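## Task

Arrange the nests so that N1 holds plate C16, N2 holds plate C51 and N3 holds plate C15. Each plate must lie flat within its nest's locators, with its well A1 at the nest corner labelled A1. Each plate must stay there without the robot supporting it. At the end, release everything and move the grippers away.

## Robot and tools

ROBOT AND LAYOUT. Two 6-joint arms, left_arm and right_arm, each with a parallel two-finger gripper. The fingers point along the gripper's own +z axis and close along its y axis. Seen from above, nests N1, N2, N3 and RD form a clockwise arc in front of the arms. OUT is an empty spare nest between the arms. A fixed bar-code scanner next to RD is always on. Plates carry unknown IDs. To identify one, lay it flat in RD with well A1 (the plate's cut-off corner) at RD's A1 corner and keep the gripper out of the scanner's line of sight. OUT can serve as a temporary parking spot while swapping plates. Either arm may be parked out of the way. Occasionally a held part gets a brief tug, or a loose object gets nudged.

SCENE FRAME. Results report poses in one shared frame. Its origin is on the tabletop midway between the arms. +z points up, +x points out over the table, and left_arm sits on the +y side. The arm names do not match left/right in the images. end_effector_position is in metres and marks the point between the closed pads. Fingertips reach about 33 mm past it when closed and 9 mm past it when fully open. Closing pushes the tips about 24 mm further out, so keep that clearance above surfaces. Reported hand positions can be off, more so at long reach.

execute_actions(actions). Runs a list of action objects in order. An empty list returns only the state and the images. Each action may have:
- rows: 1 to 15 rows. Each row lasts one control step (1/30 s) and is one flat list of 18 numbers, each in [-1, 1], always covering both arms: left dx, dy, dz, rx, ry, rz, gripper position, force_limit, speed, then the same nine for the right arm. dx..rz are an offset, not a pose. They are measured in that gripper's own axes from the pose it had at the start of the action (for the first action of a call, the last pose a result reported). Every row is taken from that same start, not from the previous row. The scale is 1.0 = 0.6 m for dx, dy, dz and 1.0 = 180 degrees for the rotation vector rx, ry, rz. The gripper position is absolute: +1 is fully open (140 mm), the pads meet near -0.8, and -1 closes until blocked. force_limit: -1 is about 14 N, 0 about 60 N, +1 about 107 N. speed: -1 is about 30 mm/s, 0 about 140, +1 about 250. To leave a gripper alone, repeat its previous three values, because 0 is a real command.
- steps: integer 1 to 450, default 15, and at least the number of rows. After the last row, each arm keeps heading for the last target and each gripper keeps the last command. Give long moves enough steps. If steps run out early, send the rest of the move in the next action.
- until: stop the action early once every listed condition holds, e.g. {"scanner": {"code": "c16"}} or {"scanner": {"reads": [">", 0]}}. The comparisons allowed are =, !=, <, <=, >, >=, and numbers need one. It does not halt the arms.
Any out-of-range value or unknown name makes the whole call be rejected before anything moves.

MOTION LIMITS. Each step the commanded pose is clipped to 70 mm and 16 degrees from the measured pose. Damped IK favours position over orientation. For smooth starts, ramp the offset row by row (adding 0.01 per row gives about 0.18 m/s) instead of jumping straight to the full value. The robot holds the last command while the operator is composing a reply.

RESULT LINES. The state line 'left_arm: … | right_arm: …' gives position, quaternion wxyz and velocities. 'Hand target' is the pose each arm is currently driving to. 'pose unreachable' means the clearance check altered or blocked that arm's command; the arm drops its target and rests. object_status: 0 moving, 1 blocked while opening, 2 blocked while closing (a grip), 3 at the requested position or pads touching (a thin part may still be held). position_measured is in counts (3 open, 230 pads together) and is not linear. To squeeze harder during status 2, raise force_limit and switch position between -1 and -0.98. Flange force is the outside force at the gripper, including any held weight; it is noisy, and 'no reading' means no estimate. The scanner reports code (lower-case ID such as c16, or no_read, never wrong) and reads (the number of changes from no_read to an ID). MOTOR HOT warns of heating from holding loads.

FAULTS TO AVOID. Contact torque at a joint's load limit (waist/shoulder 302, elbow 142, wrist joints 40 N m, held weight included), or 144 N of outside force, stops that arm for 10 s and skips the rest of the call. Overheating applies the brakes. If an arm is pushed far off its target, both arms drop their targets. Do not let the arms collide or press on each other. Avoid drops, slips, slams and hard pushes, and never let anything leave the table.

zoom_image(camera, region). Returns an enlarged view of the latest image. camera is one of cam_high (896x504), cam_low (896x504), cam_left_wrist (504x504) or cam_right_wrist (504x504). region is [x0, y0, x1, y1] in pixels from the top-left corner, at most 504x504.

finished_scene(scene). Pass the current scene number to end it for good, after the last command has been held. Only call it once every plate is correct, released and the grippers are clear.

Each tool is called after "Emit:" as name(argument=value, ...) on one line, values as JSON.

## Session

Emit:
execute_actions(actions=[])

Scene clock: 0.00 s.
left_arm: end_effector_position=(+0.5852, -0.1832, +0.1608) position_measured=3 object_status=3 end_effector_quat_wxyz=(+0.407, +0.672, -0.611, -0.097) end_effector_velocity=(-0.000, +0.000, +0.000) end_effector_angular_velocity=(+0.000, +0.000, -0.000) | right_arm: end_effector_position=(+0.0575, -0.5490, +0.3914) position_measured=3 object_status=3 end_effector_quat_wxyz=(-0.204, +0.488, +0.806, -0.265) end_effector_velocity=(-0.001, +0.000, -0.000) end_effector_angular_velocity=(+0.000, +0.001, +0.002)
Joint positions: left_arm=[-0.772  1.169  0.435 -0.847  1.718  2.247] | right_arm=[ 0.687 -0.374  2.088  0.21   2.078  0.221]
Joint velocities: left_arm=[-0.  0. -0.  0.  0. -0.] | right_arm=[ 0.002  0.     0.001  0.001 -0.    -0.   ]
Flange force (N, the push that the arm receives, along the gripper's own x y z axes): no reading
Hand target (left_arm): +0.585, -0.183, +0.161; +0.407, +0.672, -0.611, -0.097
Hand target (right_arm): +0.058, -0.549, +0.391; -0.204, +0.488, +0.806, -0.265
scanner: code=no_read reads=0

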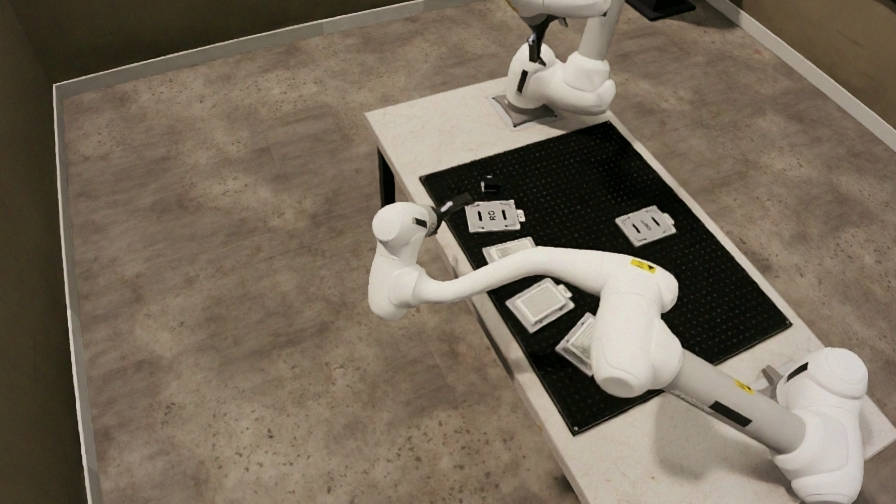

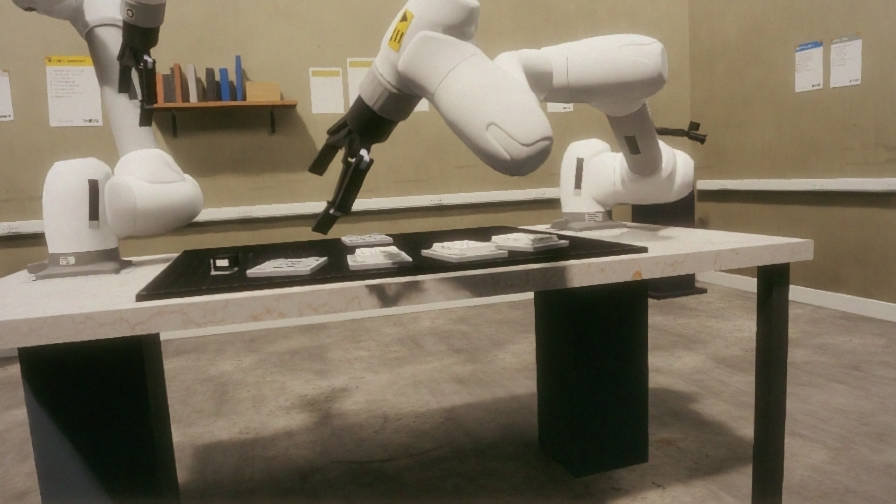

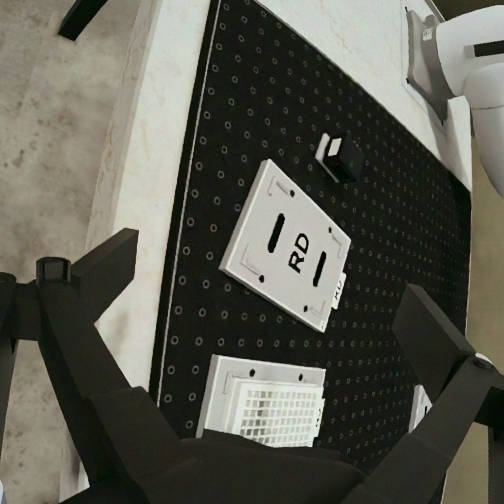

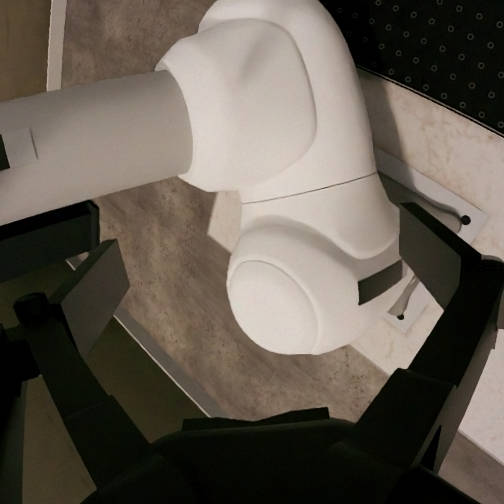

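Emit:
execute_actions(actions=[{"rows":[[-0.2445,0.581,-0.287,0.241,-0.133,0,1,0,0,0,0,0,0,0,0,1,0,0]],"steps":90}])

Scene clock: 14.20 s.
left_arm: end_effector_position=(+0.3999, +0.0493, +0.4509) position_measured=3 object_status=3 end_effector_quat_wxyz=(-0.001, +0.740, -0.673, -0.000) end_effector_velocity=(-0.000, +0.001, -0.000) end_effector_angular_velocity=(+0.001, +0.000, +0.000) | right_arm: end_effector_position=(+0.0575, -0.5490, +0.3914) position_measured=3 object_status=3 end_effector_quat_wxyz=(-0.204, +0.488, +0.806, -0.265) end_effector_velocity=(+0.000, -0.001, +0.000) end_effector_angular_velocity=(-0.001, -0.000, -0.001)
Joint positions: left_arm=[-1.028  0.399  1.064  0.001  1.679  2.042] | right_arm=[ 0.687 -0.374  2.088  0.21   2.078  0.221]
Joint velocities: left_arm=[ 0.    -0.     0.001  0.     0.    -0.   ] | right_arm=[-0.002 -0.001  0.    -0.001  0.001 -0.   ]
Flange force (N, the push that the arm receives, along the gripper's own x y z axes): left_arm=[8.2 -1.6 -6.7] | right_arm=[-3.3 -3.9 -3.8]
Hand target (left_arm): +0.400, +0.049, +0.451; -0.001, +0.740, -0.673, -0.000
Hand target (right_arm): +0.058, -0.549, +0.391; -0.204, +0.488, +0.806, -0.265
Off the commanded pose (left_arm): 0.001 m, 0 deg.
Off the commanded pose (right_arm): 0.000 m, 0 deg.
scanner: code=no_read reads=0
camera_calibration (this result's frames):
cam_left_wrist: T_world_to_cam=[[-0.956878, -0.282815, -0.0663403, 0.435706], [-0.289088, 0.904676, 0.313031, -0.0536772], [-0.0285132, 0.318711, -0.947423, 0.619193], [0, 0, 0, 1]] pos_world=[0.419055, -0.0255587, 0.632345]
cam_right_wrist: T_world_to_cam=[[0.722637, 0.272303, -0.635332, 0.361056], [0.55979, -0.769745, 0.306803, -0.573121], [-0.405501, -0.577359, -0.708679, 0.165987], [0, 0, 0, 1]] pos_world=[0.127223, -0.443639, 0.522857]

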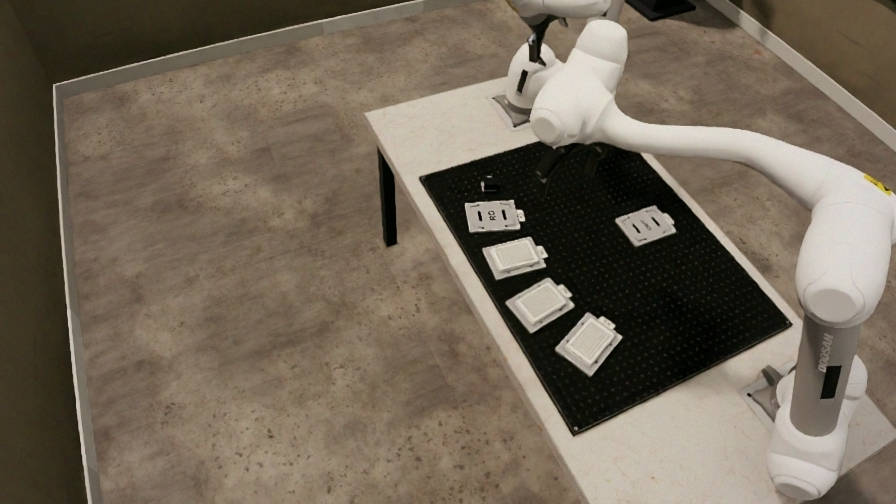

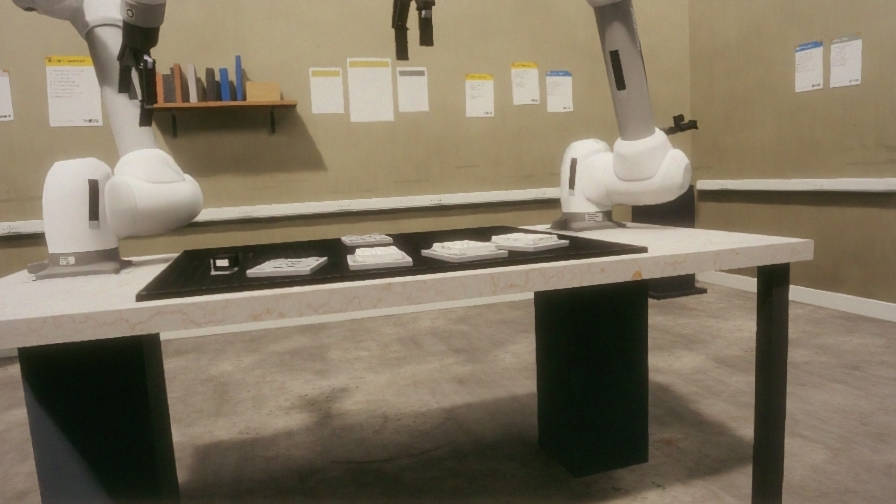

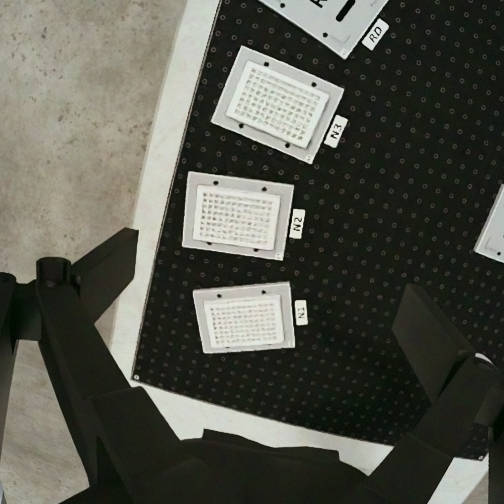

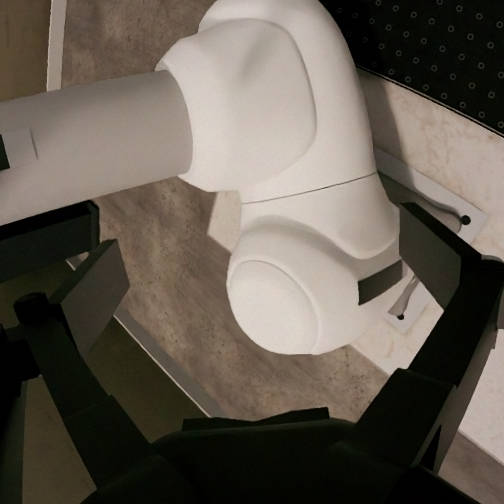

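Emit:
zoom_image(camera="cam_left_wrist", region=[150, 0, 410, 370])

Emit:
zoom_image(camera="cam_low", region=[190, 210, 600, 300])

Emit:
zoom_image(camera="cam_high", region=[440, 160, 700, 390])

Region (150, 0, 410, 370) of cam_left_wrist's 504x504 image, scaled by 1.362, with more detail than that image has; it fills the left 354 columns of this view, and the rest is white.

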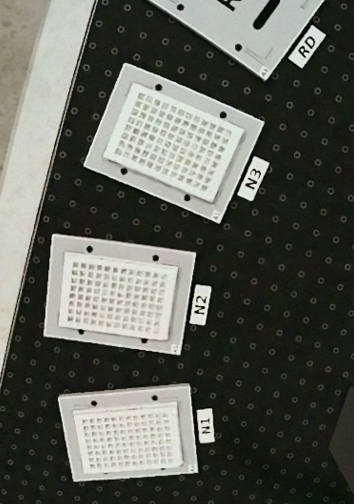

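Region (190, 210, 600, 300) of cam_low's 896x504 image, scaled by 1.229, with more detail than that image has; it fills the top 111 rows of this view, and the rest is white.

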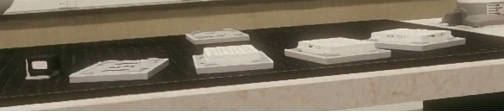

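Region (440, 160, 700, 390) of cam_high's 896x504 image, scaled by 1.938, with more detail than that image has; it fills the top 446 rows of this view, and the rest is white.

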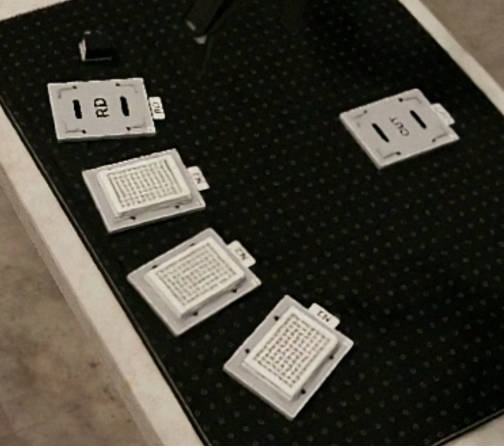

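Emit:
execute_actions(actions=[{"rows":[[0.1685,-0.029,0.418,0,0,-0.392,1,0,0,0,0,0,0,0,0,1,0,0]],"steps":60}])

Scene clock: 32.57 s.
left_arm: end_effector_position=(+0.4272, -0.0495, +0.2000) position_measured=3 object_status=3 end_effector_quat_wxyz=(-0.001, +0.993, -0.122, +0.000) end_effector_velocity=(-0.000, +0.000, +0.001) end_effector_angular_velocity=(-0.001, +0.000, +0.000) | right_arm: end_effector_position=(+0.0575, -0.5490, +0.3914) position_measured=3 object_status=3 end_effector_quat_wxyz=(-0.204, +0.488, +0.806, -0.265) end_effector_velocity=(-0.001, -0.000, -0.000) end_effector_angular_velocity=(+0.000, +0.002, +0.001)
Joint positions: left_arm=[-1.061  0.602  1.206  0.001  1.335  0.777] | right_arm=[ 0.687 -0.374  2.088  0.21   2.078  0.221]
Joint velocities: left_arm=[-0.    -0.001  0.    -0.001 -0.     0.   ] | right_arm=[ 0.    -0.     0.001  0.001  0.    -0.001]
Flange force (N, the push that the arm receives, along the gripper's own x y z axes): left_arm=[8.1 9.0 -3.0] | right_arm=[-2.5 -2.5 -4.5]
Hand target (left_arm): +0.427, -0.049, +0.200; -0.001, +0.993, -0.122, +0.000
Hand target (right_arm): +0.058, -0.549, +0.391; -0.204, +0.488, +0.806, -0.265
Off the commanded pose (left_arm): 0.000 m, 0 deg.
Off the commanded pose (right_arm): 0.000 m, 0 deg.
scanner: code=no_read reads=0
camera_calibration (this result's frames):
cam_left_wrist: T_world_to_cam=[[-0.0514424, -0.996422, -0.0670623, -0.00472053], [-0.949728, 0.0280454, 0.311818, 0.361261], [-0.308821, 0.0797316, -0.947772, 0.521668], [0, 0, 0, 1]] pos_world=[0.503959, -0.0564288, 0.381459]
cam_right_wrist: T_world_to_cam=[[0.722637, 0.272303, -0.635332, 0.361056], [0.55979, -0.769745, 0.306803, -0.573121], [-0.4055, -0.577359, -0.708679, 0.165987], [0, 0, 0, 1]] pos_world=[0.127223, -0.443639, 0.522857]

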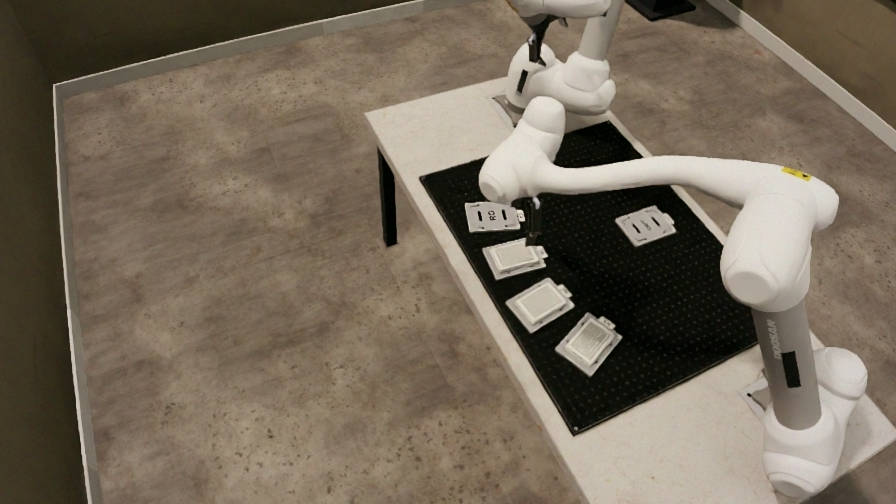

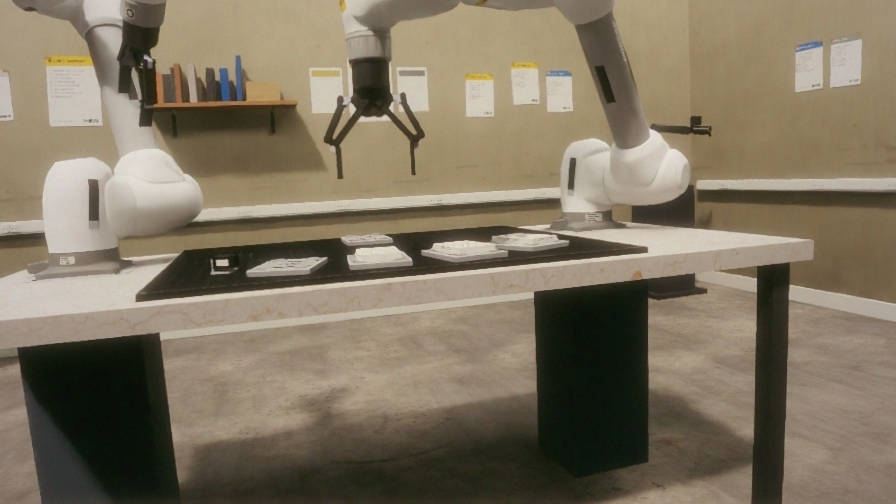

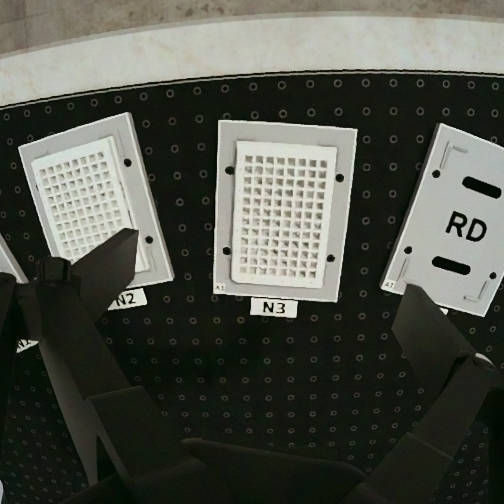

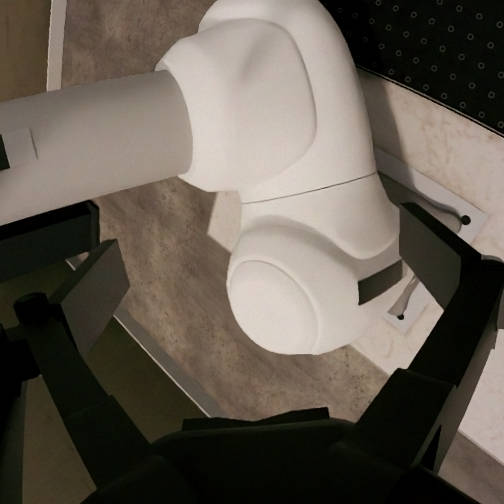

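Emit:
execute_actions(actions=[{"rows":[[-0.0067,0.0145,0.175,0,0,-0.0456,0.55,0,0,0,0,0,0,0,0,1,0,0]],"steps":40}])

Emit:
zoom_image(camera="cam_low", region=[300, 180, 460, 290])

Scene clock: 43.87 s.
left_arm: end_effector_position=(+0.4214, -0.0569, +0.0949) position_measured=59 object_status=3 end_effector_quat_wxyz=(-0.001, +0.999, -0.051, +0.000) end_effector_velocity=(+0.000, -0.000, +0.001) end_effector_angular_velocity=(-0.001, -0.001, -0.000) | right_arm: end_effector_position=(+0.0575, -0.5490, +0.3914) position_measured=3 object_status=3 end_effector_quat_wxyz=(-0.204, +0.488, +0.806, -0.265) end_effector_velocity=(-0.000, -0.000, -0.000) end_effector_angular_velocity=(+0.000, +0.000, +0.000)
Joint positions: left_arm=[-1.071  0.662  1.302  0.001  1.179  0.623] | right_arm=[ 0.687 -0.374  2.088  0.21   2.078  0.221]
Joint velocities: left_arm=[ 0.    -0.    -0.001  0.001 -0.    -0.   ] | right_arm=[-0.    -0.     0.     0.    -0.    -0.001]
Flange force (N, the push that the arm receives, along the gripper's own x y z axes): left_arm=[4.9 6.1 -3.2] | right_arm=[-1.3 -2.4 -3.9]
Hand target (left_arm): +0.421, -0.057, +0.095; -0.001, +0.999, -0.051, +0.000
Hand target (right_arm): +0.058, -0.549, +0.391; -0.204, +0.488, +0.806, -0.265
Off the commanded pose (left_arm): 0.000 m, 0 deg.
Off the commanded pose (right_arm): 0.000 m, 0 deg.
scanner: code=no_read reads=0
camera_calibration (this result's frames):
cam_left_wrist: T_world_to_cam=[[0.091462, -0.993549, -0.0670508, -0.0794975], [-0.944055, -0.107936, 0.311626, 0.378564], [-0.316852, 0.0347977, -0.947836, 0.421711], [0, 0, 0, 1]] pos_world=[0.498276, -0.0527985, 0.276412]
cam_right_wrist: T_world_to_cam=[[0.722637, 0.272303, -0.635332, 0.361056], [0.55979, -0.769745, 0.306803, -0.573121], [-0.4055, -0.577359, -0.708679, 0.165987], [0, 0, 0, 1]] pos_world=[0.127223, -0.443639, 0.522857]

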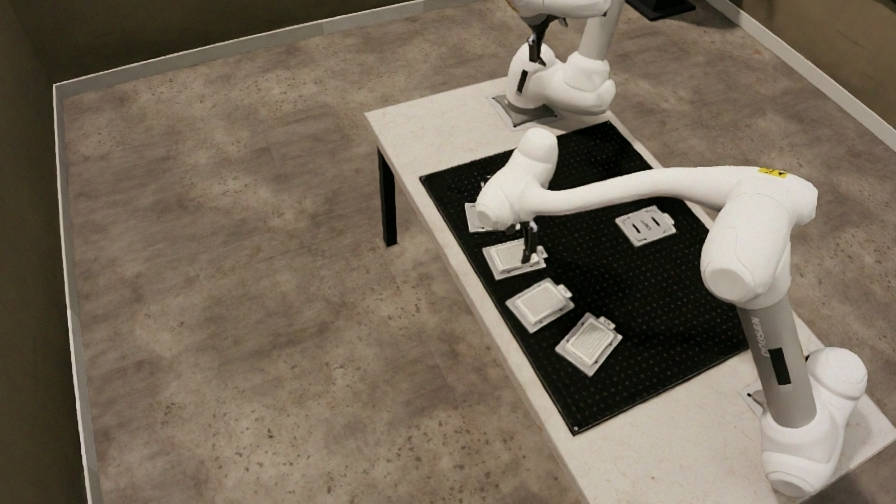

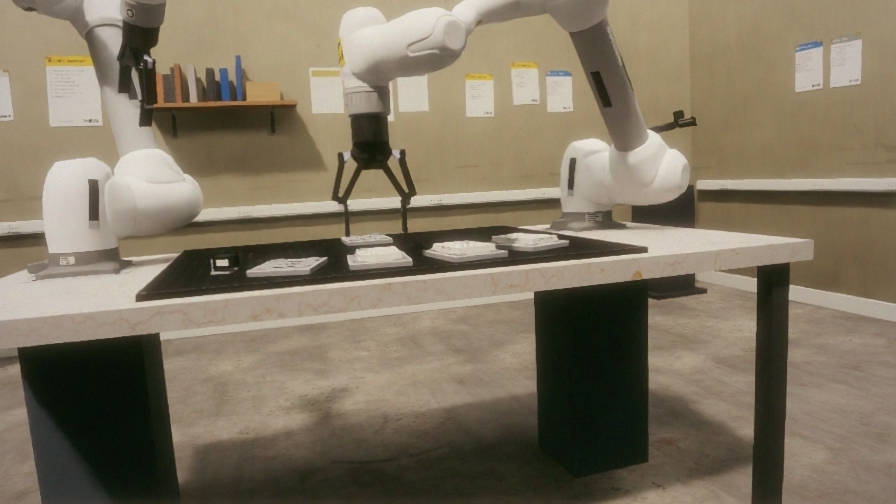

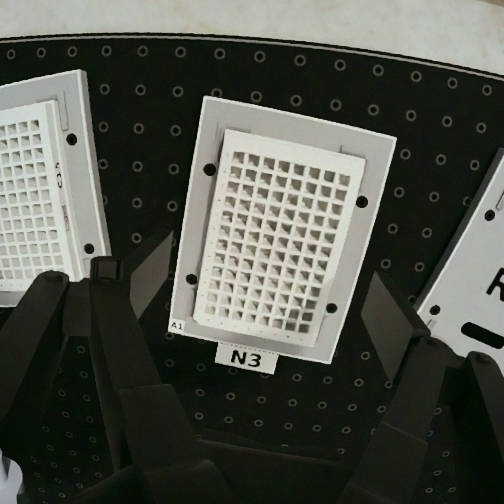

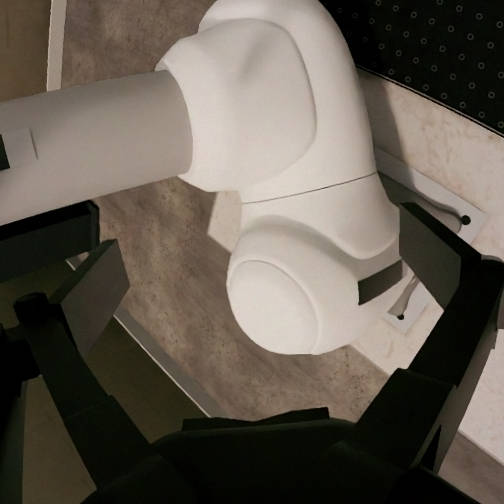

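Region (300, 180, 460, 290) of cam_low's 896x504 image, scaled by 3.150, with more detail than that image has; it fills the top 346 rows of this view, and the rest is white.

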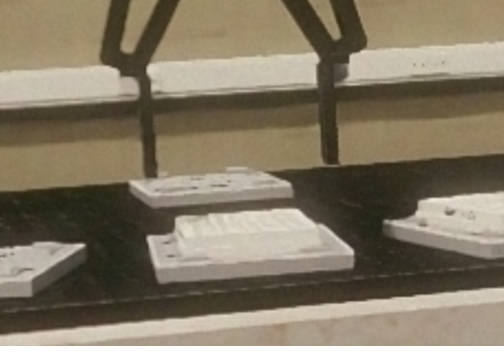

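There's text on the plate's side in N2.

Emit:
zoom_image(camera="cam_left_wrist", region=[0, 120, 130, 250])

Region (0, 120, 130, 250) of cam_left_wrist's 504x504 image, scaled by 3.877, with more detail than that image has.

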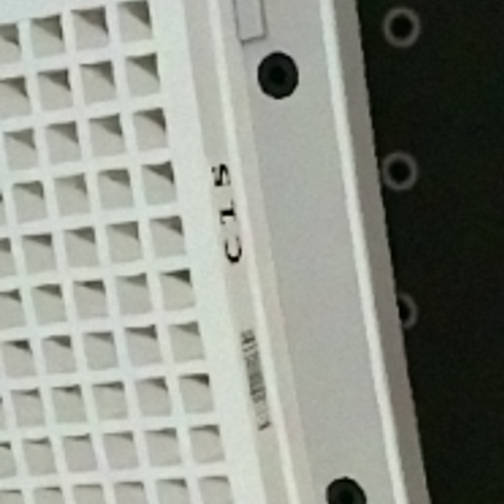

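Emit:
execute_actions(actions=[{"rows":[[0,0,0.05,0,0,0,0.55,0,0,0,0,0,0,0,0,1,0,0]],"steps":25}])

Emit:
zoom_image(camera="cam_low", region=[300, 180, 460, 290])

Emit:
zoom_image(camera="cam_high", region=[450, 200, 590, 300])

Scene clock: 60.57 s.
left_arm: end_effector_position=(+0.4214, -0.0569, +0.0649) position_measured=59 object_status=3 end_effector_quat_wxyz=(-0.001, +0.999, -0.051, +0.000) end_effector_velocity=(+0.001, -0.000, +0.001) end_effector_angular_velocity=(-0.001, -0.001, -0.000) | right_arm: end_effector_position=(+0.0575, -0.5490, +0.3914) position_measured=3 object_status=3 end_effector_quat_wxyz=(-0.204, +0.488, +0.806, -0.265) end_effector_velocity=(+0.000, +0.000, -0.000) end_effector_angular_velocity=(+0.001, -0.000, -0.002)
Joint positions: left_arm=[-1.071  0.682  1.325  0.001  1.135  0.623] | right_arm=[ 0.687 -0.374  2.088  0.21   2.078  0.221]
Joint velocities: left_arm=[ 0.    -0.001 -0.001  0.    -0.     0.   ] | right_arm=[-0.001 -0.     0.     0.001 -0.001  0.001]
Flange force (N, the push that the arm receives, along the gripper's own x y z axes): left_arm=[3.9 9.1 -3.5] | right_arm=[-2.2 -3.6 -4.2]
Hand target (left_arm): +0.421, -0.057, +0.065; -0.001, +0.999, -0.051, +0.000
Hand target (right_arm): +0.058, -0.549, +0.391; -0.204, +0.488, +0.806, -0.265
Off the commanded pose (left_arm): 0.000 m, 0 deg.
Off the commanded pose (right_arm): 0.000 m, 0 deg.
scanner: code=no_read reads=0
camera_calibration (this result's frames):
cam_left_wrist: T_world_to_cam=[[0.0914552, -0.993549, -0.0670533, -0.0815042], [-0.944059, -0.10793, 0.311613, 0.387932], [-0.31684, 0.0348036, -0.94784, 0.393262], [0, 0, 0, 1]] pos_world=[0.498286, -0.0527958, 0.2464]
cam_right_wrist: T_world_to_cam=[[0.722637, 0.272303, -0.635332, 0.361056], [0.55979, -0.769745, 0.306803, -0.573121], [-0.4055, -0.577359, -0.708679, 0.165987], [0, 0, 0, 1]] pos_world=[0.127223, -0.443639, 0.522857]

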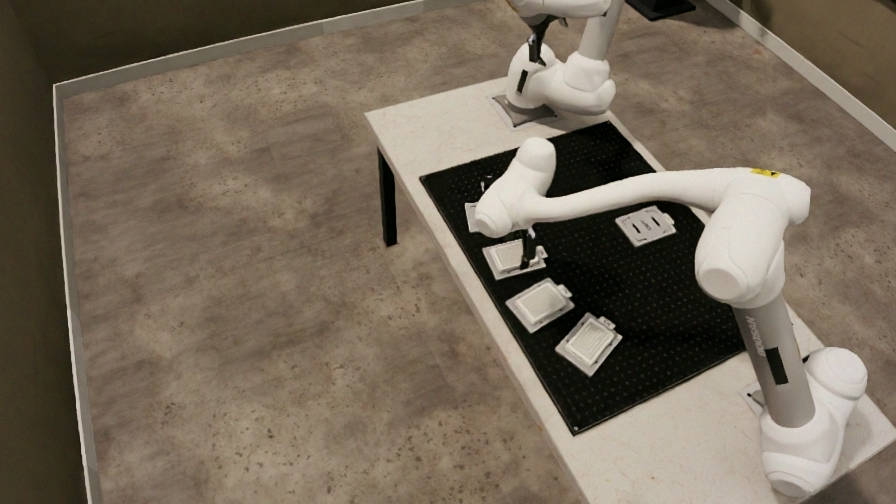

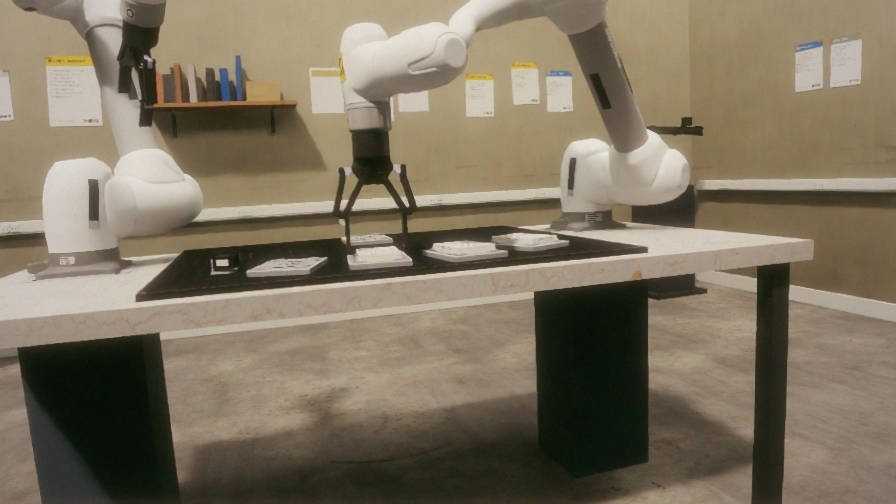

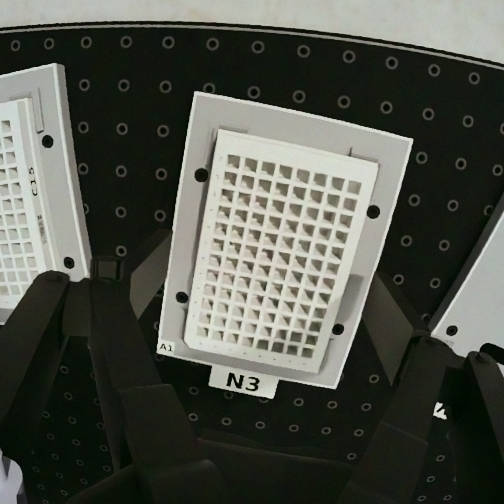

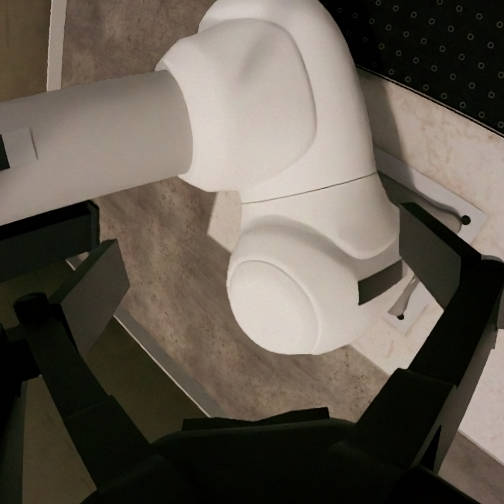

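Region (300, 180, 460, 290) of cam_low's 896x504 image, scaled by 3.150, with more detail than that image has; it fills the top 346 rows of this view, and the rest is white.

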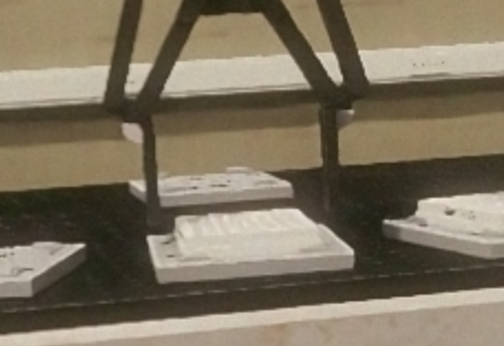

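Region (450, 200, 590, 300) of cam_high's 896x504 image, scaled by 3.600, with more detail than that image has; it fills the top 360 rows of this view, and the rest is white.

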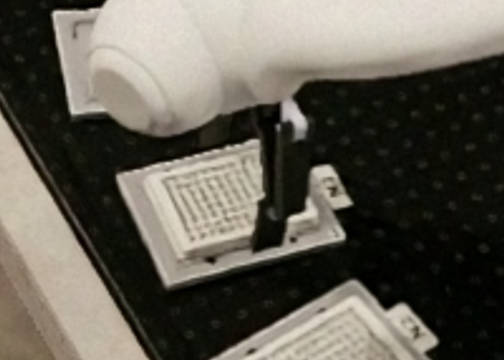

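Emit:
execute_actions(actions=[{"rows":[[0,0,0.0,0,0,0,0.45,0,0,0,0,0,0,0,0,1,0,0],[0,0,0.01,0,0,0,0.45,0,0,0,0,0,0,0,0,1,0,0],[0,0,0.02,0,0,0,0.45,0,0,0,0,0,0,0,0,1,0,0],[0,0,0.028,0,0,0,0.45,0,0,0,0,0,0,0,0,1,0,0]],"steps":22},{"rows":[[0,0,0,0,0,0,-1,0,-0.6,0,0,0,0,0,0,1,0,0]],"steps":22}])

Emit:
zoom_image(camera="cam_low", region=[300, 180, 460, 290])

Scene clock: 75.90 s.
left_arm: end_effector_position=(+0.4222, -0.0585, +0.0532) position_measured=105 object_status=2 end_effector_quat_wxyz=(+0.001, +0.999, -0.051, +0.001) end_effector_velocity=(-0.000, +0.001, -0.001) end_effector_angular_velocity=(+0.002, +0.001, -0.000) | right_arm: end_effector_position=(+0.0575, -0.5490, +0.3914) position_measured=3 object_status=3 end_effector_quat_wxyz=(-0.204, +0.488, +0.806, -0.265) end_effector_velocity=(-0.001, -0.001, +0.000) end_effector_angular_velocity=(+0.001, -0.001, -0.000)
Joint positions: left_arm=[-1.071  0.691  1.332  0.001  1.115  0.623] | right_arm=[ 0.687 -0.374  2.088  0.21   2.078  0.221]
Joint velocities: left_arm=[ 0.     0.001  0.001 -0.     0.     0.   ] | right_arm=[-0.001 -0.002  0.    -0.001  0.001 -0.001]
Flange force (N, the push that the arm receives, along the gripper's own x y z axes): left_arm=[3.6 -5.8 -27.5] | right_arm=[-4.6 -4.0 -2.9]
Flange force at the end of the 1st action (N, along the gripper's axes at the end of the call): left_arm=[-8.5 -15.6 -72.7] | right_arm=[-6.7 -3.0 -3.9]
Hand target (left_arm): +0.422, -0.058, +0.053; +0.001, +0.999, -0.051, +0.001
Hand target (right_arm): +0.058, -0.549, +0.391; -0.204, +0.488, +0.806, -0.265
Off the commanded pose (left_arm): 0.005 m, 0 deg.
Off the commanded pose (right_arm): 0.000 m, 0 deg.
FORCE FAULT: contact force on the left arm reached its limit, and that arm stopped for 10 seconds. The contact can be on any part of that arm, not only on its tool. That arm's remaining commands of this call were not run. That arm holds still and accepts commands again. Move the arm away from the contact; if what it grips holds it there, let go first. Pushing or pulling that hard again can fault the arm again.
scanner: code=no_read reads=0
camera_calibration (this result's frames):
cam_left_wrist: T_world_to_cam=[[0.0916102, -0.993774, -0.0634173, -0.0842201], [-0.944621, -0.106879, 0.310272, 0.392546], [-0.315118, 0.0314813, -0.94853, 0.381599], [0, 0, 0, 1]] pos_world=[0.498771, -0.053754, 0.234821]

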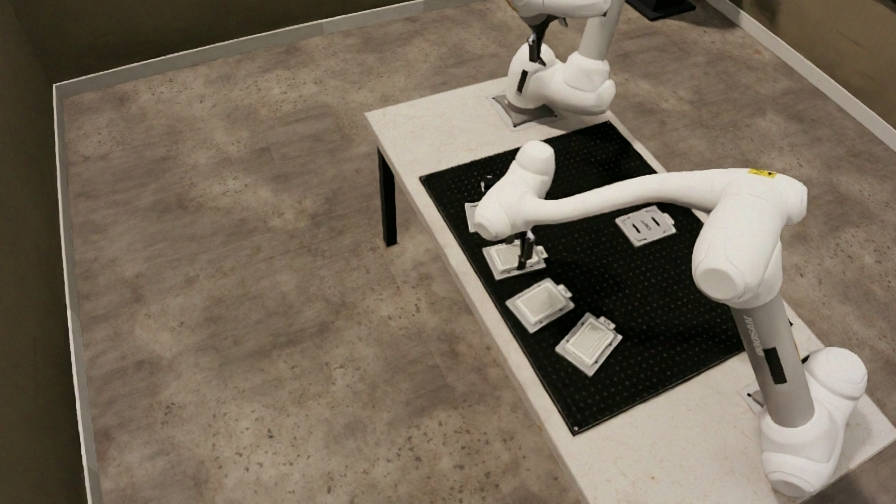

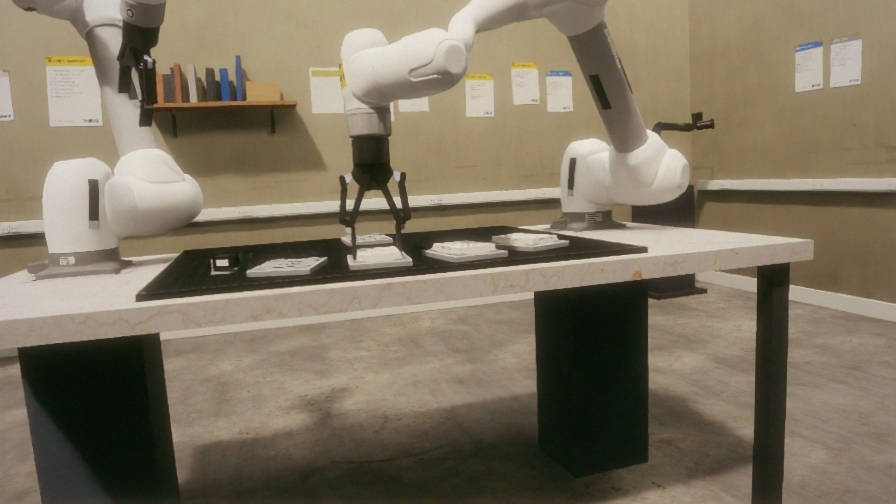

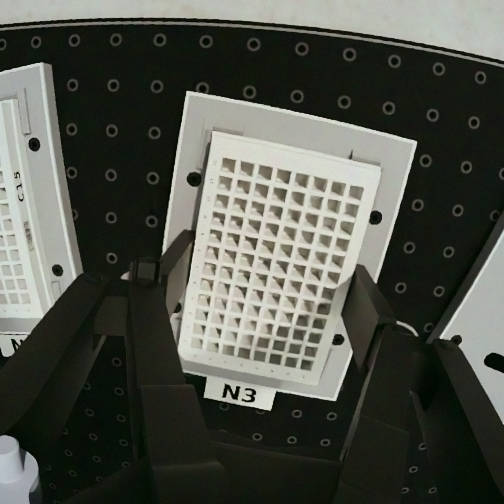

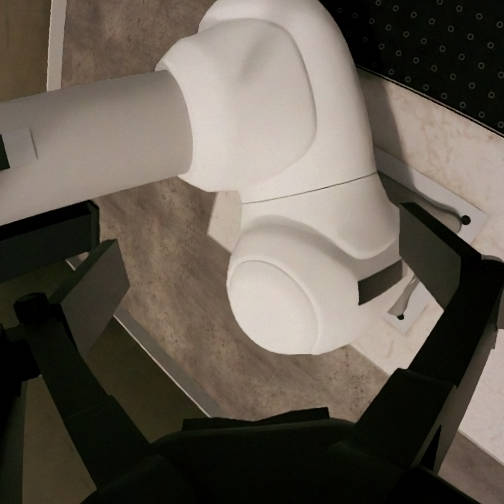

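Region (300, 180, 460, 290) of cam_low's 896x504 image, scaled by 3.150, with more detail than that image has; it fills the top 346 rows of this view, and the rest is white.

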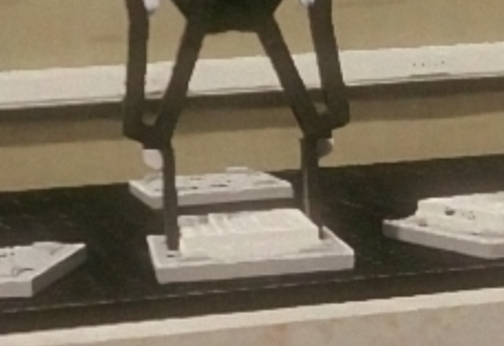

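Emit:
execute_actions(actions=[{"rows":[[0,0,0,0,0,0,0.4,0,0,0,0,0,0,0,0,1,0,0]],"steps":8},{"rows":[[0,0,-0.009,0,0,0,0.4,0,0,0,0,0,0,0,0,1,0,0]],"steps":12},{"rows":[[0,0,0,0,0,0,-1,0,-0.6,0,0,0,0,0,0,1,0,0]],"steps":20}])

Emit:
zoom_image(camera="cam_low", region=[330, 220, 430, 280])

Scene clock: 81.87 s.
left_arm: end_effector_position=(+0.4222, -0.0585, +0.0587) position_measured=109 object_status=2 end_effector_quat_wxyz=(+0.001, +0.999, -0.051, +0.001) end_effector_velocity=(-0.000, +0.000, -0.001) end_effector_angular_velocity=(+0.000, +0.000, -0.000) | right_arm: end_effector_position=(+0.0575, -0.5490, +0.3914) position_measured=3 object_status=3 end_effector_quat_wxyz=(-0.204, +0.488, +0.806, -0.265) end_effector_velocity=(+0.001, +0.001, -0.000) end_effector_angular_velocity=(-0.000, +0.002, -0.001)
Joint positions: left_arm=[-1.071  0.687  1.329  0.001  1.123  0.623] | right_arm=[ 0.687 -0.374  2.088  0.21   2.078  0.221]
Joint velocities: left_arm=[ 0.    -0.     0.001  0.    -0.001  0.   ] | right_arm=[-0.001  0.002 -0.     0.001 -0.     0.   ]
Flange force (N, the push that the arm receives, along the gripper's own x y z axes): left_arm=[4.4 -3.7 -27.7] | right_arm=[-3.8 -2.9 -3.5]
Flange force at the end of the 1st action (N, along the gripper's axes at the end of the call): left_arm=[3.3 11.6 -4.5] | right_arm=[-2.1 -2.5 -4.3]
Flange force at the end of the 2nd action (N, along the gripper's axes at the end of the call): left_arm=[7.4 6.8 -4.5] | right_arm=[-3.3 -1.1 -4.9]
Hand target (left_arm): +0.422, -0.058, +0.058; +0.001, +0.999, -0.051, +0.001
Hand target (right_arm): +0.058, -0.549, +0.391; -0.204, +0.488, +0.806, -0.265
Off the commanded pose (left_arm): 0.000 m, 0 deg.
Off the commanded pose (right_arm): 0.000 m, 0 deg.
scanner: code=no_read reads=0
camera_calibration (this result's frames):
cam_left_wrist: T_world_to_cam=[[0.0916257, -0.993791, -0.0631167, -0.0839051], [-0.944672, -0.106795, 0.310144, 0.390869], [-0.314959, 0.0312075, -0.948592, 0.38677], [0, 0, 0, 1]] pos_world=[0.498747, -0.0537115, 0.240365]
cam_right_wrist: T_world_to_cam=[[0.722637, 0.272303, -0.635332, 0.361056], [0.55979, -0.769745, 0.306803, -0.573121], [-0.4055, -0.577359, -0.708679, 0.165987], [0, 0, 0, 1]] pos_world=[0.127223, -0.443639, 0.522857]

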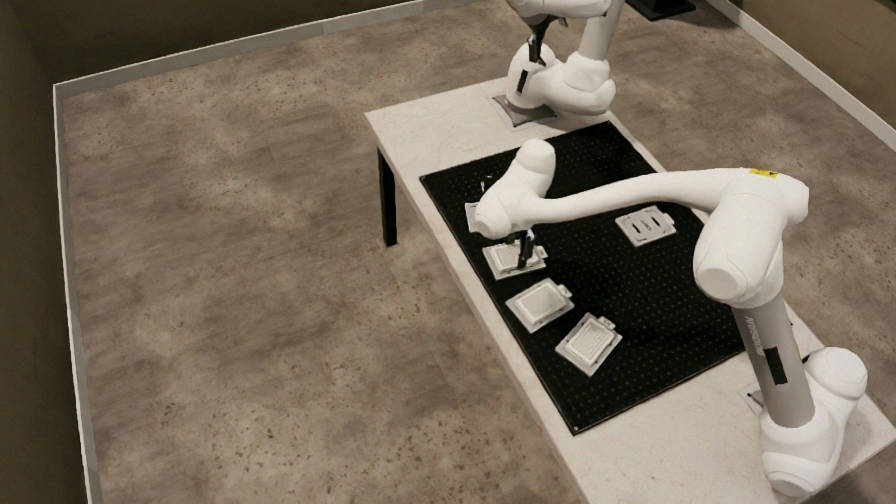

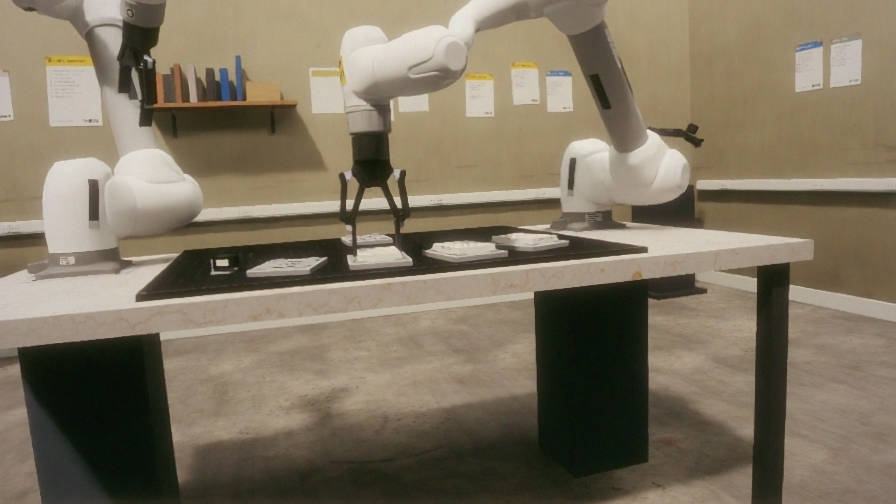

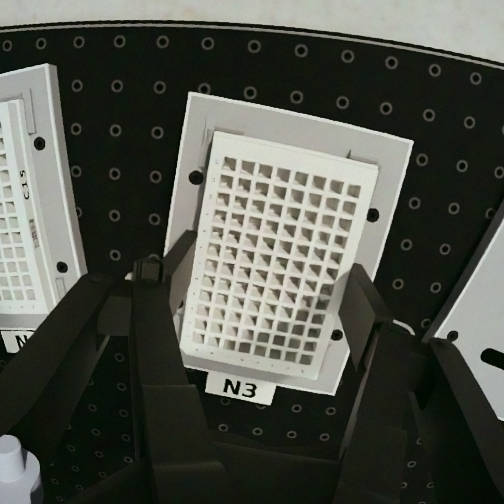

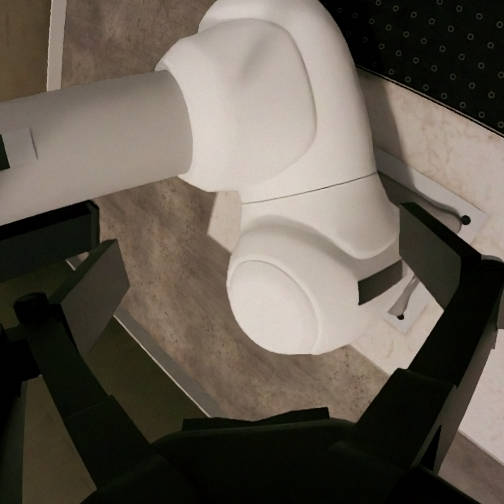

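Region (330, 220, 430, 280) of cam_low's 896x504 image, scaled by 5.040, with more detail than that image has; it fills the top 302 rows of this view, and the rest is white.

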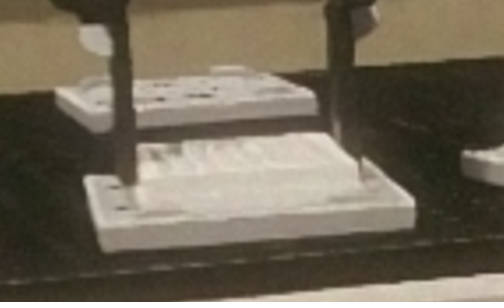

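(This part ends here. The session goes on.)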